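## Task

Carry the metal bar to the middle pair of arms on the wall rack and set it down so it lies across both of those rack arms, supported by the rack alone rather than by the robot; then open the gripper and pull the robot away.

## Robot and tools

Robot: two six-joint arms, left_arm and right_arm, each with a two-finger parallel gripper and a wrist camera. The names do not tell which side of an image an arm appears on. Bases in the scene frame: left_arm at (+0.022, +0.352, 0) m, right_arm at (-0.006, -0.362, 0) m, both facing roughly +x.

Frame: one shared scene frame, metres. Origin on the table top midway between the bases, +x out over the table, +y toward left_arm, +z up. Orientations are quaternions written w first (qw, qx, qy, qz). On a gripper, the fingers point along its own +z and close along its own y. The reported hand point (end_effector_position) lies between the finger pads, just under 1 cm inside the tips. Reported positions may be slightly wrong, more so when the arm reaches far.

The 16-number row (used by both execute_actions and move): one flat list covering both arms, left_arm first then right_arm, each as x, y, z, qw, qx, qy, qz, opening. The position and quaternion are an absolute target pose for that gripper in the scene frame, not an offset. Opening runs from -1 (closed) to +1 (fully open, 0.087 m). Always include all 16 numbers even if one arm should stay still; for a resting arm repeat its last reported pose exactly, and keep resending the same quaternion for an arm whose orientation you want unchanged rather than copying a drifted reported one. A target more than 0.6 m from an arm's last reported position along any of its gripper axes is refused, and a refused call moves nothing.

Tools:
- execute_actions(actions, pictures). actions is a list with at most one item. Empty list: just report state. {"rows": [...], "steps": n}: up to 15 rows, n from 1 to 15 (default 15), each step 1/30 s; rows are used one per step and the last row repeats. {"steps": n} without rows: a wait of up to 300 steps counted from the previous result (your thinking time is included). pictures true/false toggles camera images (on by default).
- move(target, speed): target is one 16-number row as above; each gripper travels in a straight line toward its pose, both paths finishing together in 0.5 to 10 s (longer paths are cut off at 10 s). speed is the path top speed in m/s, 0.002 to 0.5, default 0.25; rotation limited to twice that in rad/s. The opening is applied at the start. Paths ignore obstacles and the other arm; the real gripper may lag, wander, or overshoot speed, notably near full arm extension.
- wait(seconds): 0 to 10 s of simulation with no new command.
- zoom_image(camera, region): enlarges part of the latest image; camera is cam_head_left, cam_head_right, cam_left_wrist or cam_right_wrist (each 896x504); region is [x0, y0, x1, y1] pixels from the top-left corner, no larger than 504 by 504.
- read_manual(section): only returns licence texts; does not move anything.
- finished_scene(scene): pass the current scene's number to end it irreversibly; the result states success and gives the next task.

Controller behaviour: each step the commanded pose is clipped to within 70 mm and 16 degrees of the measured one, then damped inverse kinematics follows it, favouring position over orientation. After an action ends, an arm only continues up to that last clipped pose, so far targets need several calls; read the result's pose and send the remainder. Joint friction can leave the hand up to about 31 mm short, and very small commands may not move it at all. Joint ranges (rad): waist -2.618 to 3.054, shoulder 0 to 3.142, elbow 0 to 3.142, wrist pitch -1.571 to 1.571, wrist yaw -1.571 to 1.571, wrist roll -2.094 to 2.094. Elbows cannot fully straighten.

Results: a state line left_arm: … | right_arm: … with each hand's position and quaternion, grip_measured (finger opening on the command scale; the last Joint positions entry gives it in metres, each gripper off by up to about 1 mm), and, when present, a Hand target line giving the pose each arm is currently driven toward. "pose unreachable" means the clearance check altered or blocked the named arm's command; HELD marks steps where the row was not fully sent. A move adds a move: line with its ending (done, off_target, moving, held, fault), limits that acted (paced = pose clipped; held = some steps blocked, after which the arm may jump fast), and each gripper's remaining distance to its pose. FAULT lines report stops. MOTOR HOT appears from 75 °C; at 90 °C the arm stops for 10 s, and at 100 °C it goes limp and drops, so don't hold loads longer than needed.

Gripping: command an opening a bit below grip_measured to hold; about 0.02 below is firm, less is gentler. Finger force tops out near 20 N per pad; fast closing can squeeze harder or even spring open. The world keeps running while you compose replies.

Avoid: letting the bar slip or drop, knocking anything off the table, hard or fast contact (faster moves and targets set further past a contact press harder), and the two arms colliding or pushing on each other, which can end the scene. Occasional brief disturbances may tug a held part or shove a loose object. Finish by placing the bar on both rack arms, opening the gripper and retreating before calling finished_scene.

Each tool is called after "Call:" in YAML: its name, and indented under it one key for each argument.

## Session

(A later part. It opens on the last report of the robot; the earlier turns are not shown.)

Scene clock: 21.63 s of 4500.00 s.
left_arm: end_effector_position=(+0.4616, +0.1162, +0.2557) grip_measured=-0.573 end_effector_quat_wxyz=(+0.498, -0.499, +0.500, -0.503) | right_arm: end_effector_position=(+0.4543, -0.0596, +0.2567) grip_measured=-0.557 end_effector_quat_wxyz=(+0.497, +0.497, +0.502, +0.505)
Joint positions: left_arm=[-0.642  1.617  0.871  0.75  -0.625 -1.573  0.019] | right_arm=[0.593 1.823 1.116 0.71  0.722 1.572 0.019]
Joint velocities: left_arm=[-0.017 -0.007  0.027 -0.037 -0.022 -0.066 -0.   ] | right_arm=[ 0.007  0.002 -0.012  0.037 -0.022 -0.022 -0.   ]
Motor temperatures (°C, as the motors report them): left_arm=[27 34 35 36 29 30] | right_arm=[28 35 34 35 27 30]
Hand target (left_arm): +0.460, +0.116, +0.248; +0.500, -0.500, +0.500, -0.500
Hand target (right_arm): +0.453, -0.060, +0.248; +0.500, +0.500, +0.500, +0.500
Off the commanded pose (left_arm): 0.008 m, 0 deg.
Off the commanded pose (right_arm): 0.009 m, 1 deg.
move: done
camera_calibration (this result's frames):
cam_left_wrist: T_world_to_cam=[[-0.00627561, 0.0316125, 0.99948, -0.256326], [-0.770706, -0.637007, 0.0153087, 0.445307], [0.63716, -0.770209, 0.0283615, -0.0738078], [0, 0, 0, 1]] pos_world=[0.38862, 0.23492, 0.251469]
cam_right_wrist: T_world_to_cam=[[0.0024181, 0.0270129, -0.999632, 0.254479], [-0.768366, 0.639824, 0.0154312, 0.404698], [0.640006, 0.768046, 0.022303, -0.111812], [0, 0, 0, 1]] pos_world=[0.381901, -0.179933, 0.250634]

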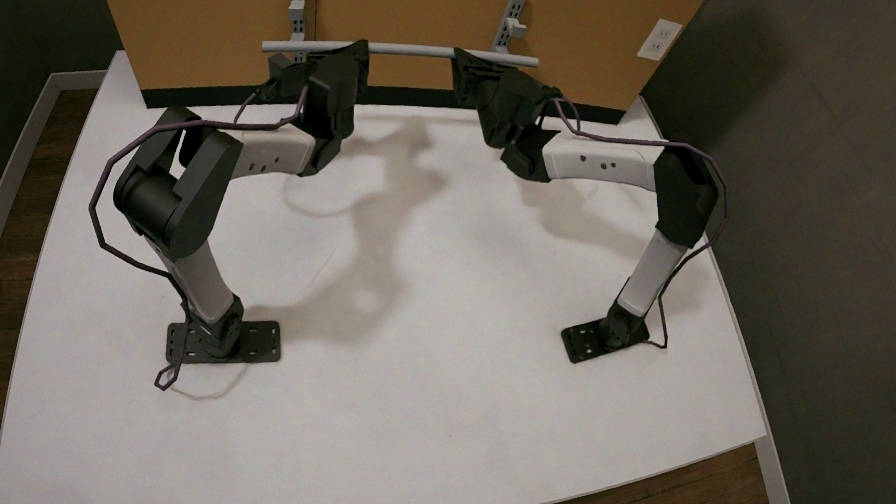

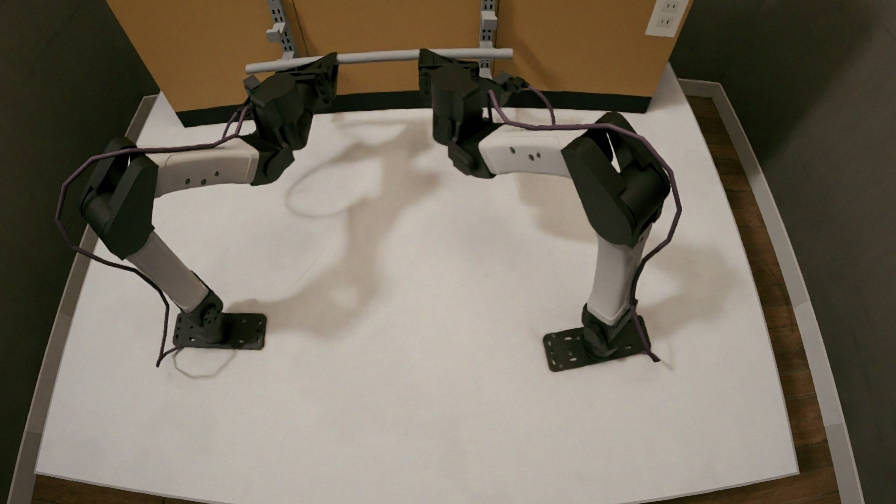

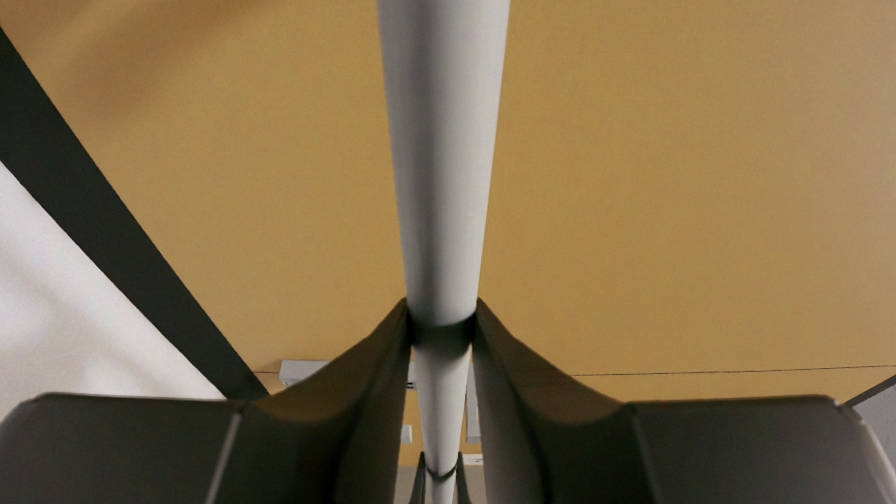

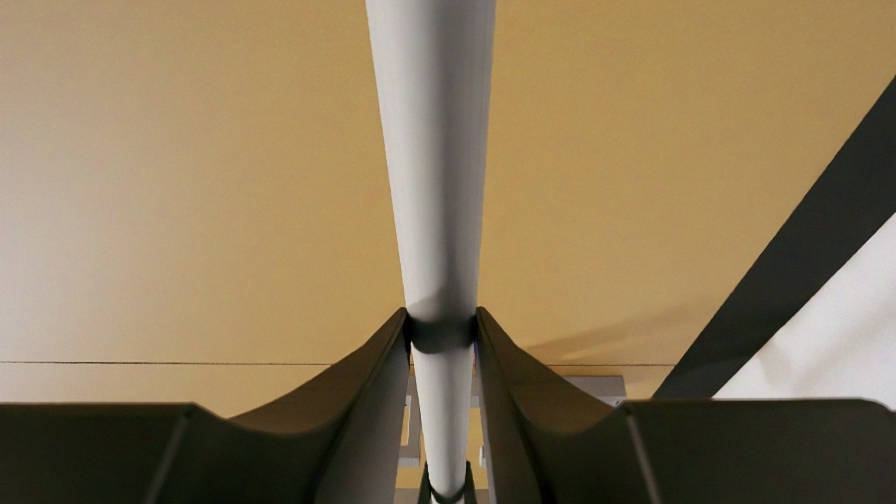

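Call:
move:
  target: [0.543,0.115,0.256,0.5,-0.5,0.5,-0.5,-0.7,0.536,-0.06,0.255,0.5,0.5,0.5,0.5,-0.7]
  speed: 0.045

Call:
move:
  target: [0.537,0.115,0.215,0.5,-0.5,0.5,-0.5,-0.7,0.53,-0.06,0.215,0.5,0.5,0.5,0.5,-0.7]
  speed: 0.025

Call:
move:
  target: [0.537,0.115,0.215,0.5,-0.5,0.5,-0.5,0.4,0.53,-0.06,0.215,0.5,0.5,0.5,0.5,0.4]

Call:
move:
  target: [0.41,0.14,0.228,0.5,-0.5,0.5,-0.5,0.4,0.41,-0.09,0.228,0.5,0.5,0.5,0.5,0.4]
  speed: 0.12

Scene clock: 29.03 s of 4500.00 s.
left_arm: end_effector_position=(+0.5386, +0.1177, +0.2527) grip_measured=-0.573 end_effector_quat_wxyz=(+0.501, -0.503, +0.499, -0.497) | right_arm: end_effector_position=(+0.5296, -0.0598, +0.2546) grip_measured=-0.557 end_effector_quat_wxyz=(+0.500, +0.500, +0.501, +0.499)
Joint positions: left_arm=[-0.529  1.848  1.142  0.7   -0.526 -1.574  0.019] | right_arm=[0.484 2.029 1.404 0.62  0.625 1.571 0.019]
Joint velocities: left_arm=[-0.017  0.012  0.002 -0.066  0.051  0.022  0.   ] | right_arm=[-0.017  0.002 -0.002 -0.066  0.022 -0.022  0.001]
Motor temperatures (°C, as the motors report them): left_arm=[27 35 35 37 29 30] | right_arm=[28 36 35 36 28 30]
Hand target (left_arm): +0.543, +0.116, +0.255; +0.500, -0.501, +0.500, -0.500
Hand target (right_arm): +0.536, -0.061, +0.255; +0.499, +0.501, +0.500, +0.500
Off the commanded pose (left_arm): 0.006 m, 1 deg.
Off the commanded pose (right_arm): 0.006 m, 0 deg.
After step 90, 2.27 s passed at rest.
move: done
camera_calibration (this result's frames):
cam_left_wrist: T_world_to_cam=[[0.00105167, 0.0274991, 0.999621, -0.256396], [-0.761259, -0.648181, 0.018632, 0.501066], [0.648448, -0.76099, 0.0202523, -0.126691], [0, 0, 0, 1]] pos_world=[0.463863, 0.235422, 0.249529]
cam_right_wrist: T_world_to_cam=[[-0.00351806, 0.0208762, -0.999776, 0.255017], [-0.760152, 0.649542, 0.0162379, 0.458713], [0.649735, 0.760039, 0.0135839, -0.163208], [0, 0, 0, 1]] pos_world=[0.455631, -0.179233, 0.249728]

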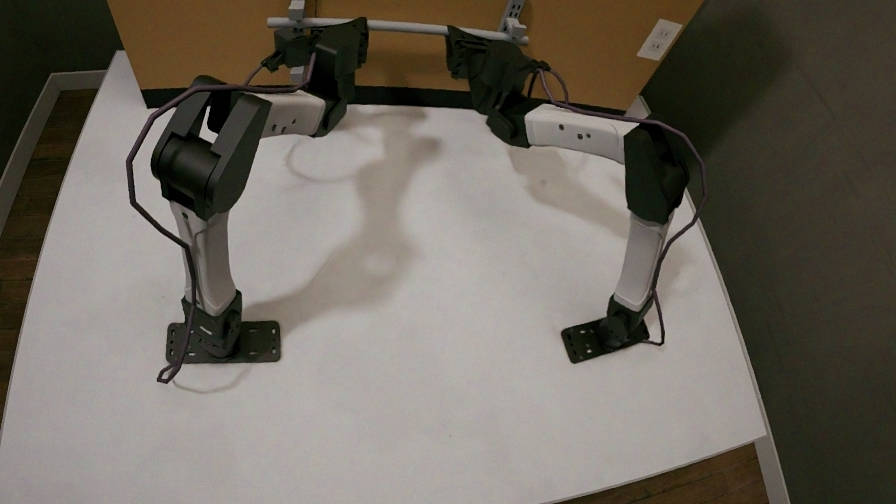

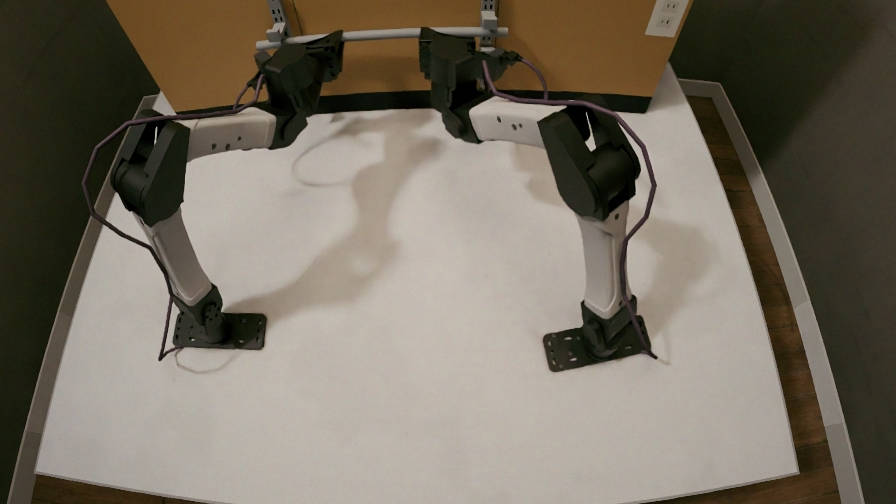

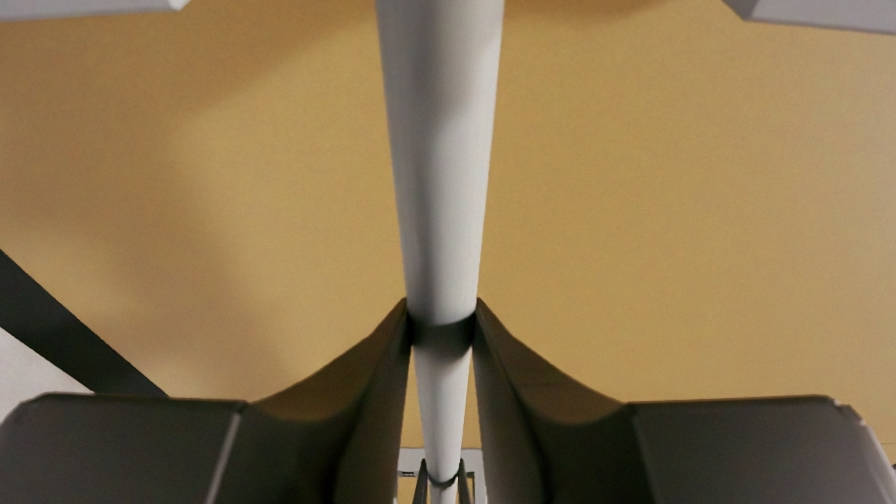

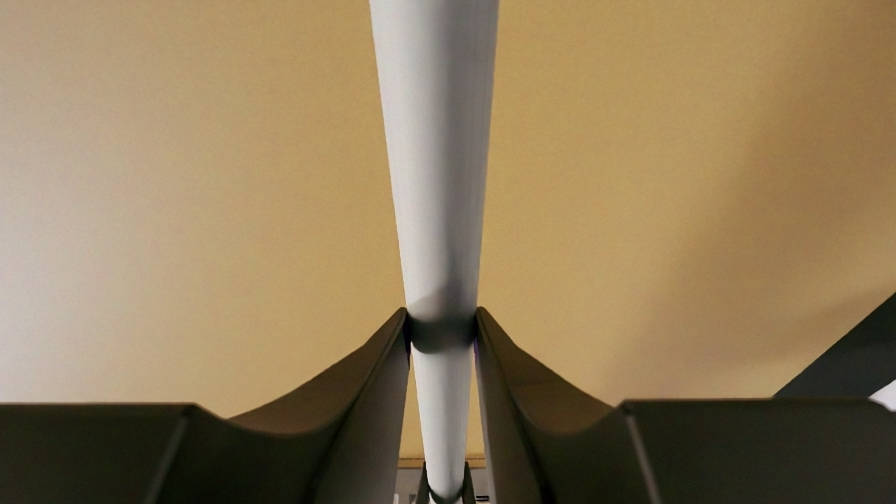

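Scene clock: 30.83 s of 4500.00 s.
left_arm: end_effector_position=(+0.5389, +0.1178, +0.2260) grip_measured=-0.573 end_effector_quat_wxyz=(+0.503, -0.502, +0.494, -0.501) | right_arm: end_effector_position=(+0.5297, -0.0598, +0.2276) grip_measured=-0.557 end_effector_quat_wxyz=(+0.501, +0.499, +0.497, +0.503)
Joint positions: left_arm=[-0.529  1.908  1.085  0.833 -0.527 -1.572  0.019] | right_arm=[0.484 2.079 1.347 0.742 0.625 1.57  0.019]
Joint velocities: left_arm=[ 0.017 -0.007 -0.017 -0.022 -0.007 -0.007 -0.   ] | right_arm=[-0.012 -0.002  0.002  0.037  0.037  0.007  0.   ]
Motor temperatures (°C, as the motors report them): left_arm=[27 35 35 38 29 30] | right_arm=[28 36 35 37 28 30]
Hand target (left_arm): +0.536, +0.115, +0.215; +0.500, -0.500, +0.500, -0.500
Hand target (right_arm): +0.530, -0.060, +0.215; +0.500, +0.500, +0.500, +0.500
Off the commanded pose (left_arm): 0.012 m, 1 deg.
Off the commanded pose (right_arm): 0.013 m, 1 deg.
move: off_target (left_arm, right_arm)
camera_calibration (this result's frames):
cam_left_wrist: T_world_to_cam=[[-0.0125556, 0.0340887, 0.99934, -0.223149], [-0.760727, -0.64895, 0.0125788, 0.503007], [0.64895, -0.760067, 0.0340801, -0.129828], [0, 0, 0, 1]] pos_world=[0.464101, 0.235355, 0.221099]
cam_right_wrist: T_world_to_cam=[[0.00854524, 0.0284315, -0.999559, 0.222016], [-0.760321, 0.649437, 0.0119726, 0.460233], [0.649492, 0.759883, 0.0271666, -0.165926], [0, 0, 0, 1]] pos_world=[0.455795, -0.179121, 0.220915]

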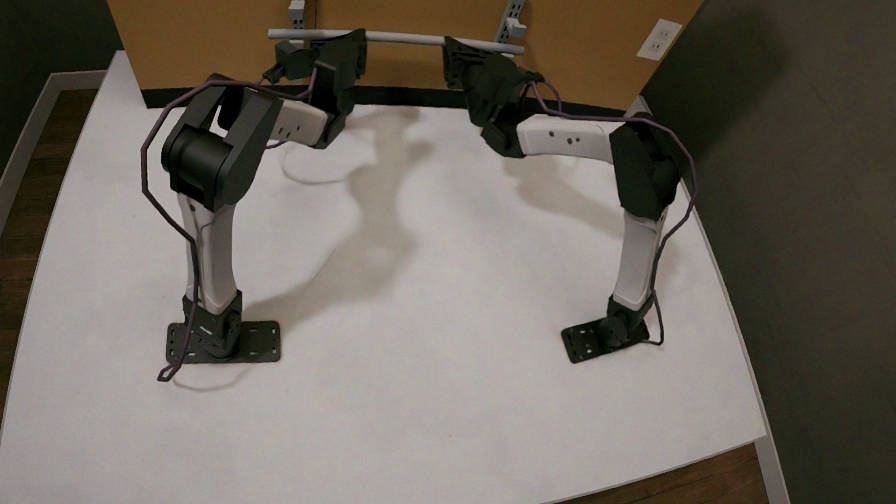

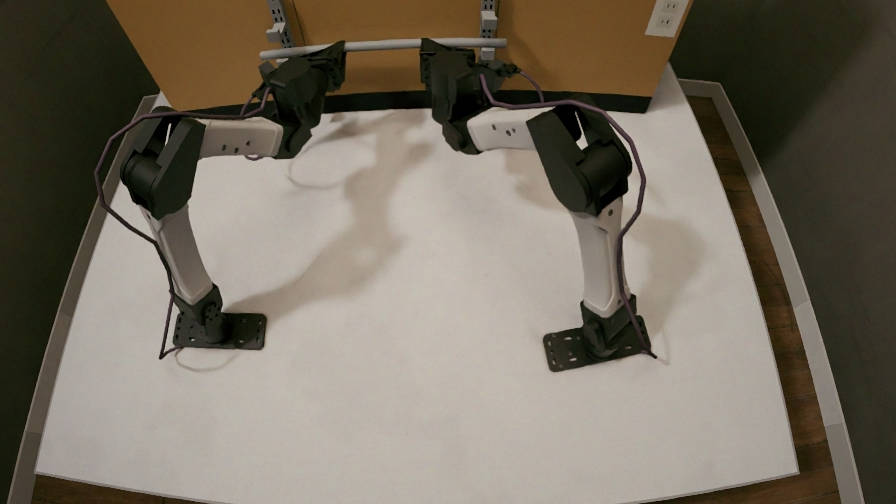

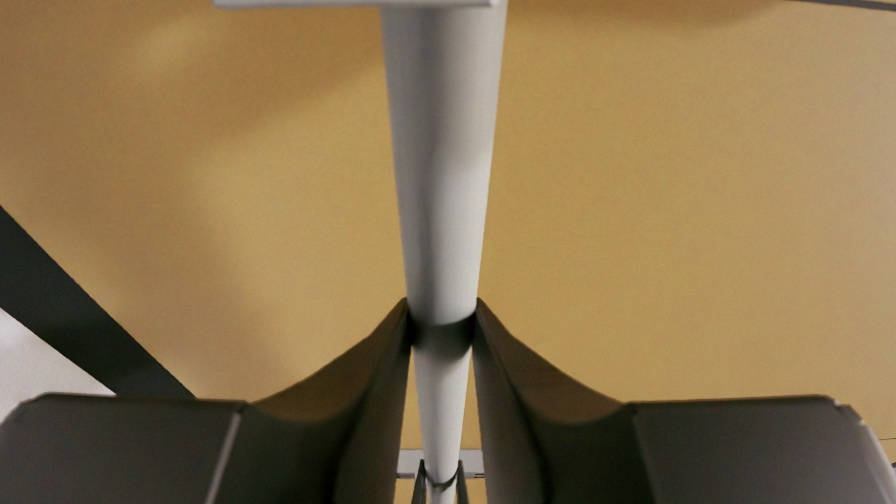

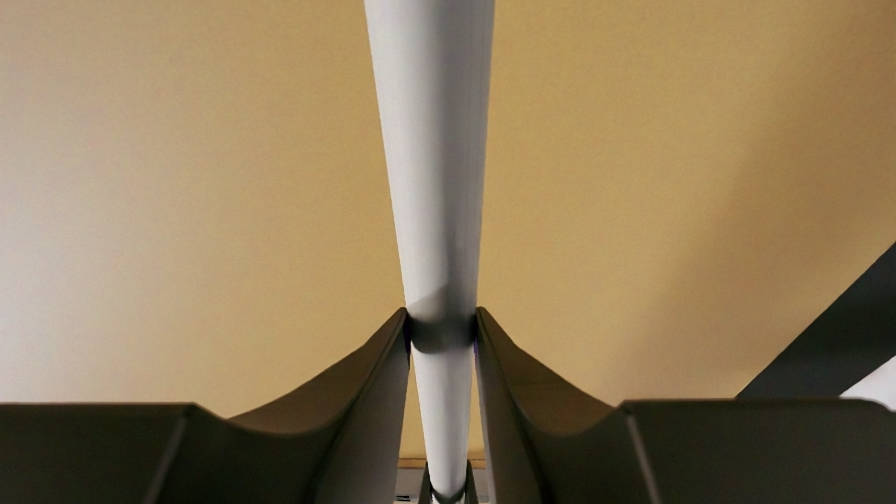

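Scene clock: 31.53 s of 4500.00 s.
left_arm: end_effector_position=(+0.5388, +0.1178, +0.2306) grip_measured=+0.400 end_effector_quat_wxyz=(+0.504, -0.500, +0.488, -0.508) | right_arm: end_effector_position=(+0.5296, -0.0598, +0.2321) grip_measured=+0.400 end_effector_quat_wxyz=(+0.502, +0.498, +0.490, +0.510)
Joint positions: left_arm=[-0.529  1.908  1.085  0.852 -0.527 -1.572  0.061] | right_arm=[0.484 2.079 1.347 0.761 0.625 1.57  0.061]
Joint velocities: left_arm=[-0.017 -0.012  0.012  0.007 -0.022 -0.007 -0.001] | right_arm=[ 0.007 -0.012  0.002 -0.022 -0.007  0.037 -0.001]
Motor temperatures (°C, as the motors report them): left_arm=[27 35 35 38 29 30] | right_arm=[28 36 35 37 28 30]
Hand target (left_arm): +0.537, +0.115, +0.215; +0.500, -0.500, +0.500, -0.500
Hand target (right_arm): +0.530, -0.060, +0.215; +0.500, +0.500, +0.500, +0.500
Off the commanded pose (left_arm): 0.016 m, 2 deg.
Off the commanded pose (right_arm): 0.017 m, 2 deg.
move: off_target (left_arm, right_arm)
camera_calibration (this result's frames):
cam_left_wrist: T_world_to_cam=[[-0.0287812, 0.0433325, 0.998646, -0.219944], [-0.76088, -0.648863, 0.00622621, 0.504456], [0.648254, -0.75967, 0.0516459, -0.133625], [0, 0, 0, 1]] pos_world=[0.464123, 0.235343, 0.223407]
cam_right_wrist: T_world_to_cam=[[0.0236955, 0.039357, -0.998944, 0.219001], [-0.760469, 0.649331, 0.00754398, 0.461258], [0.648942, 0.759487, 0.045316, -0.169907], [0, 0, 0, 1]] pos_world=[0.455842, -0.179086, 0.22299]

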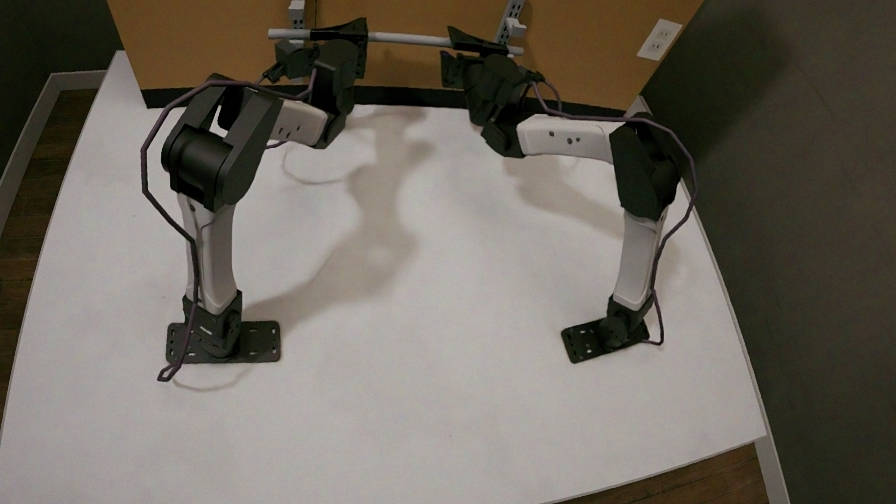

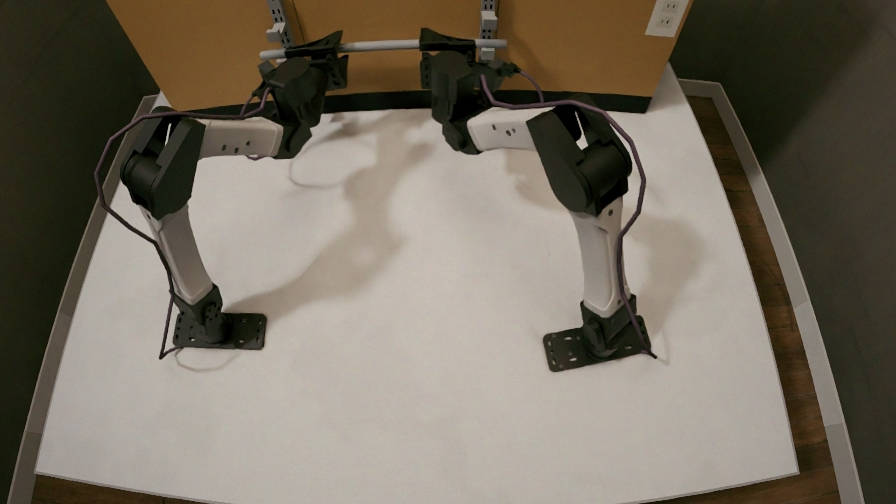

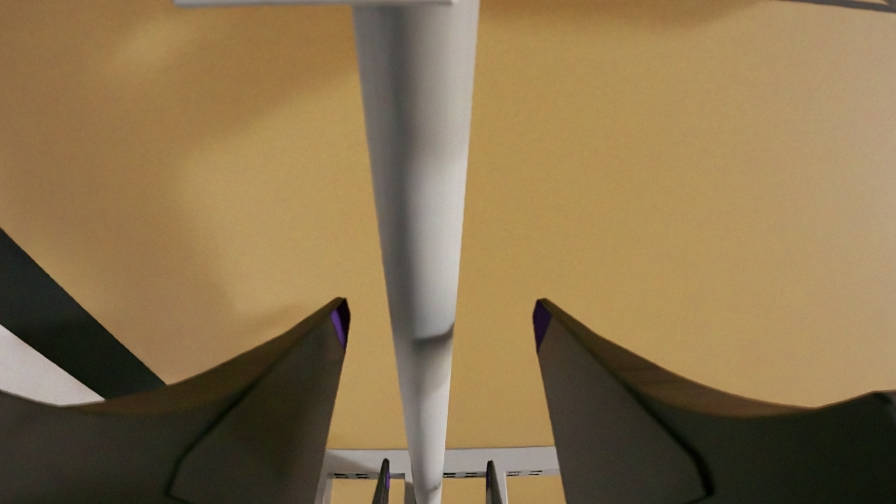

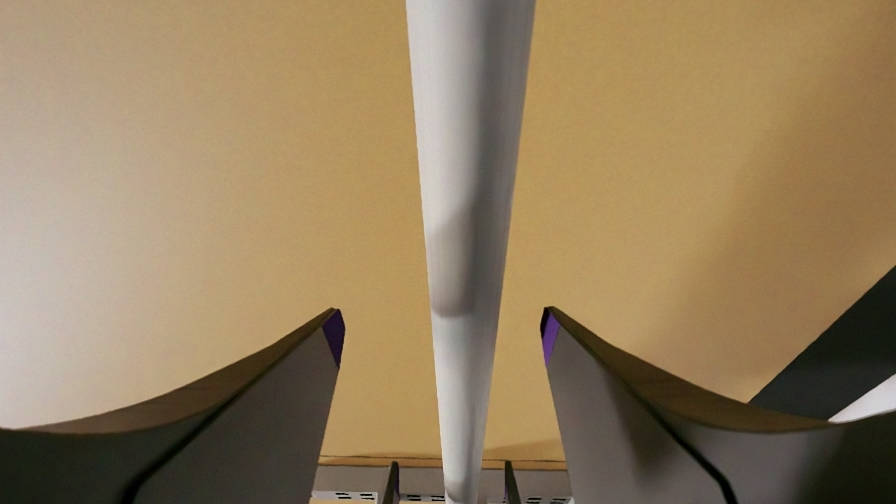

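Scene clock: 33.10 s of 4500.00 s.
left_arm: end_effector_position=(+0.4150, +0.1376, +0.2392) grip_measured=+0.400 end_effector_quat_wxyz=(+0.501, -0.500, +0.489, -0.510) | right_arm: end_effector_position=(+0.4150, -0.0867, +0.2315) grip_measured=+0.400 end_effector_quat_wxyz=(+0.499, +0.498, +0.499, +0.504)
Joint positions: left_arm=[-0.684  1.482  0.633  0.879 -0.675 -1.572  0.061] | right_arm=[0.615 1.715 0.863 0.859 0.75  1.57  0.061]
Joint velocities: left_arm=[-0.017 -0.002 -0.002 -0.007 -0.022 -0.11  -0.001] | right_arm=[-0.007 -0.007 -0.002  0.007  0.022  0.007 -0.001]
Motor temperatures (°C, as the motors report them): left_arm=[27 35 35 38 29 30] | right_arm=[28 37 35 37 28 30]
Hand target (left_arm): +0.410, +0.138, +0.229; +0.501, -0.499, +0.500, -0.500
Hand target (right_arm): +0.410, -0.089, +0.229; +0.501, +0.499, +0.500, +0.500
Off the commanded pose (left_arm): 0.012 m, 2 deg.
Off the commanded pose (right_arm): 0.007 m, 0 deg.
move: off_target (left_arm)
camera_calibration (this result's frames):
cam_left_wrist: T_world_to_cam=[[-0.027303, 0.0479227, 0.998478, -0.234111], [-0.765838, -0.642956, 0.00991767, 0.423382], [0.642453, -0.764402, 0.0542557, -0.0363307], [0, 0, 0, 1]] pos_world=[0.341191, 0.255664, 0.231527]
cam_right_wrist: T_world_to_cam=[[0.00504345, 0.0271389, -0.999619, 0.228988], [-0.763985, 0.64509, 0.0136591, 0.391225], [0.645215, 0.763625, 0.0239872, -0.068203], [0, 0, 0, 1]] pos_world=[0.341741, -0.206508, 0.225193]

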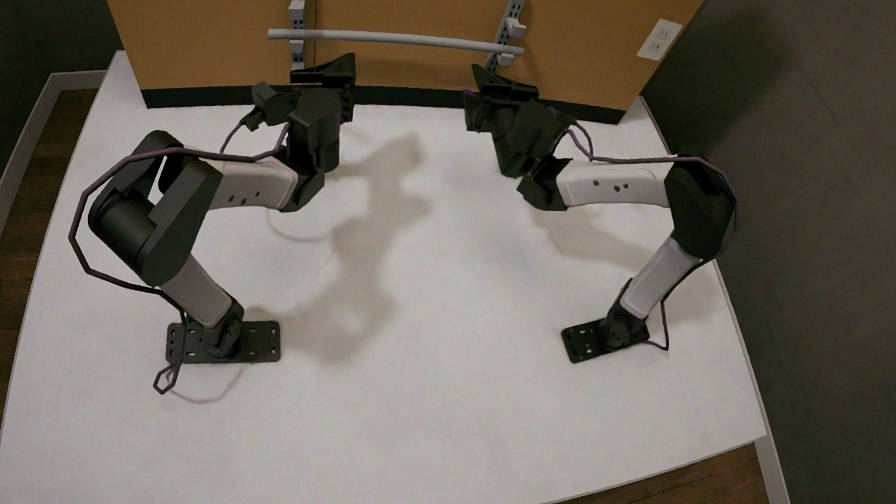

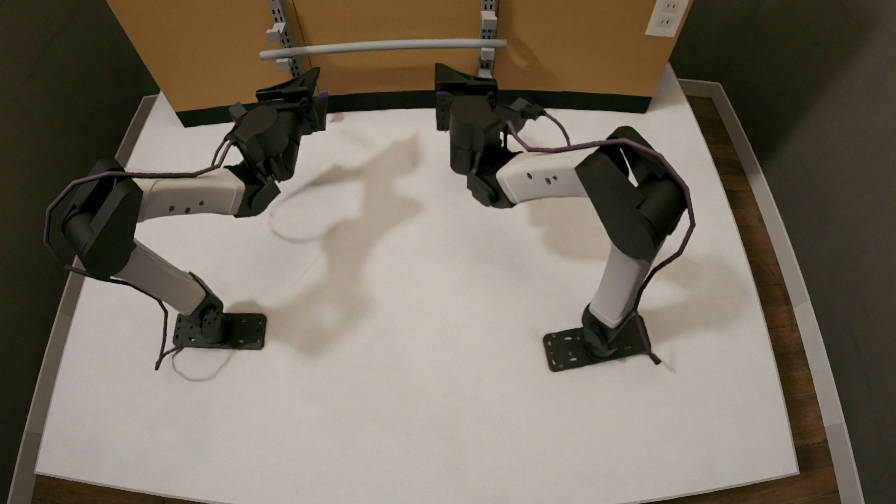

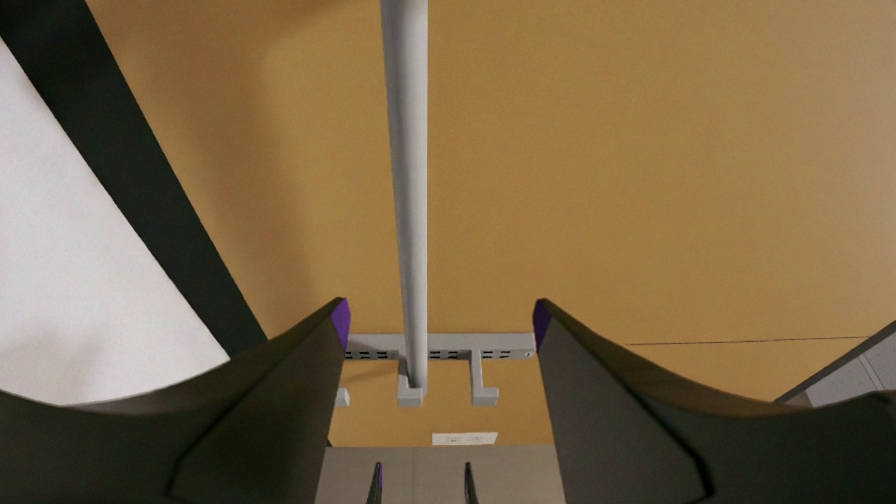

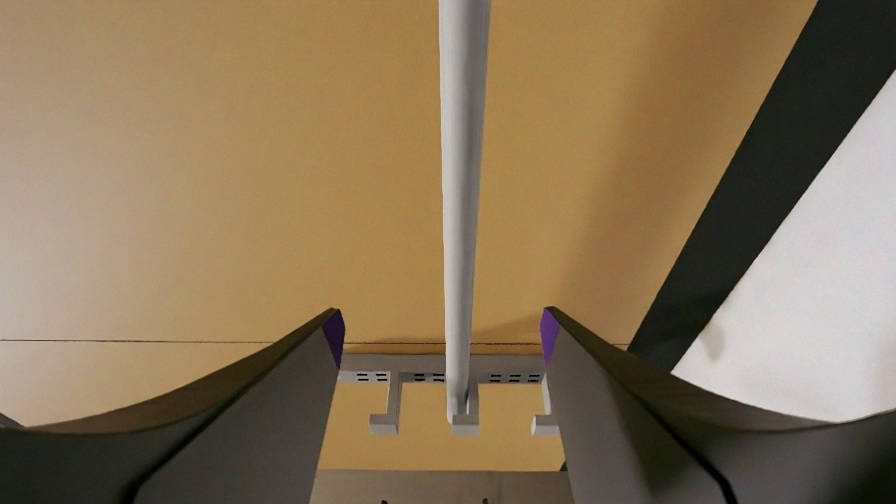

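Call:
finished_scene:
  scene: 2

The scene is finished: the task was done.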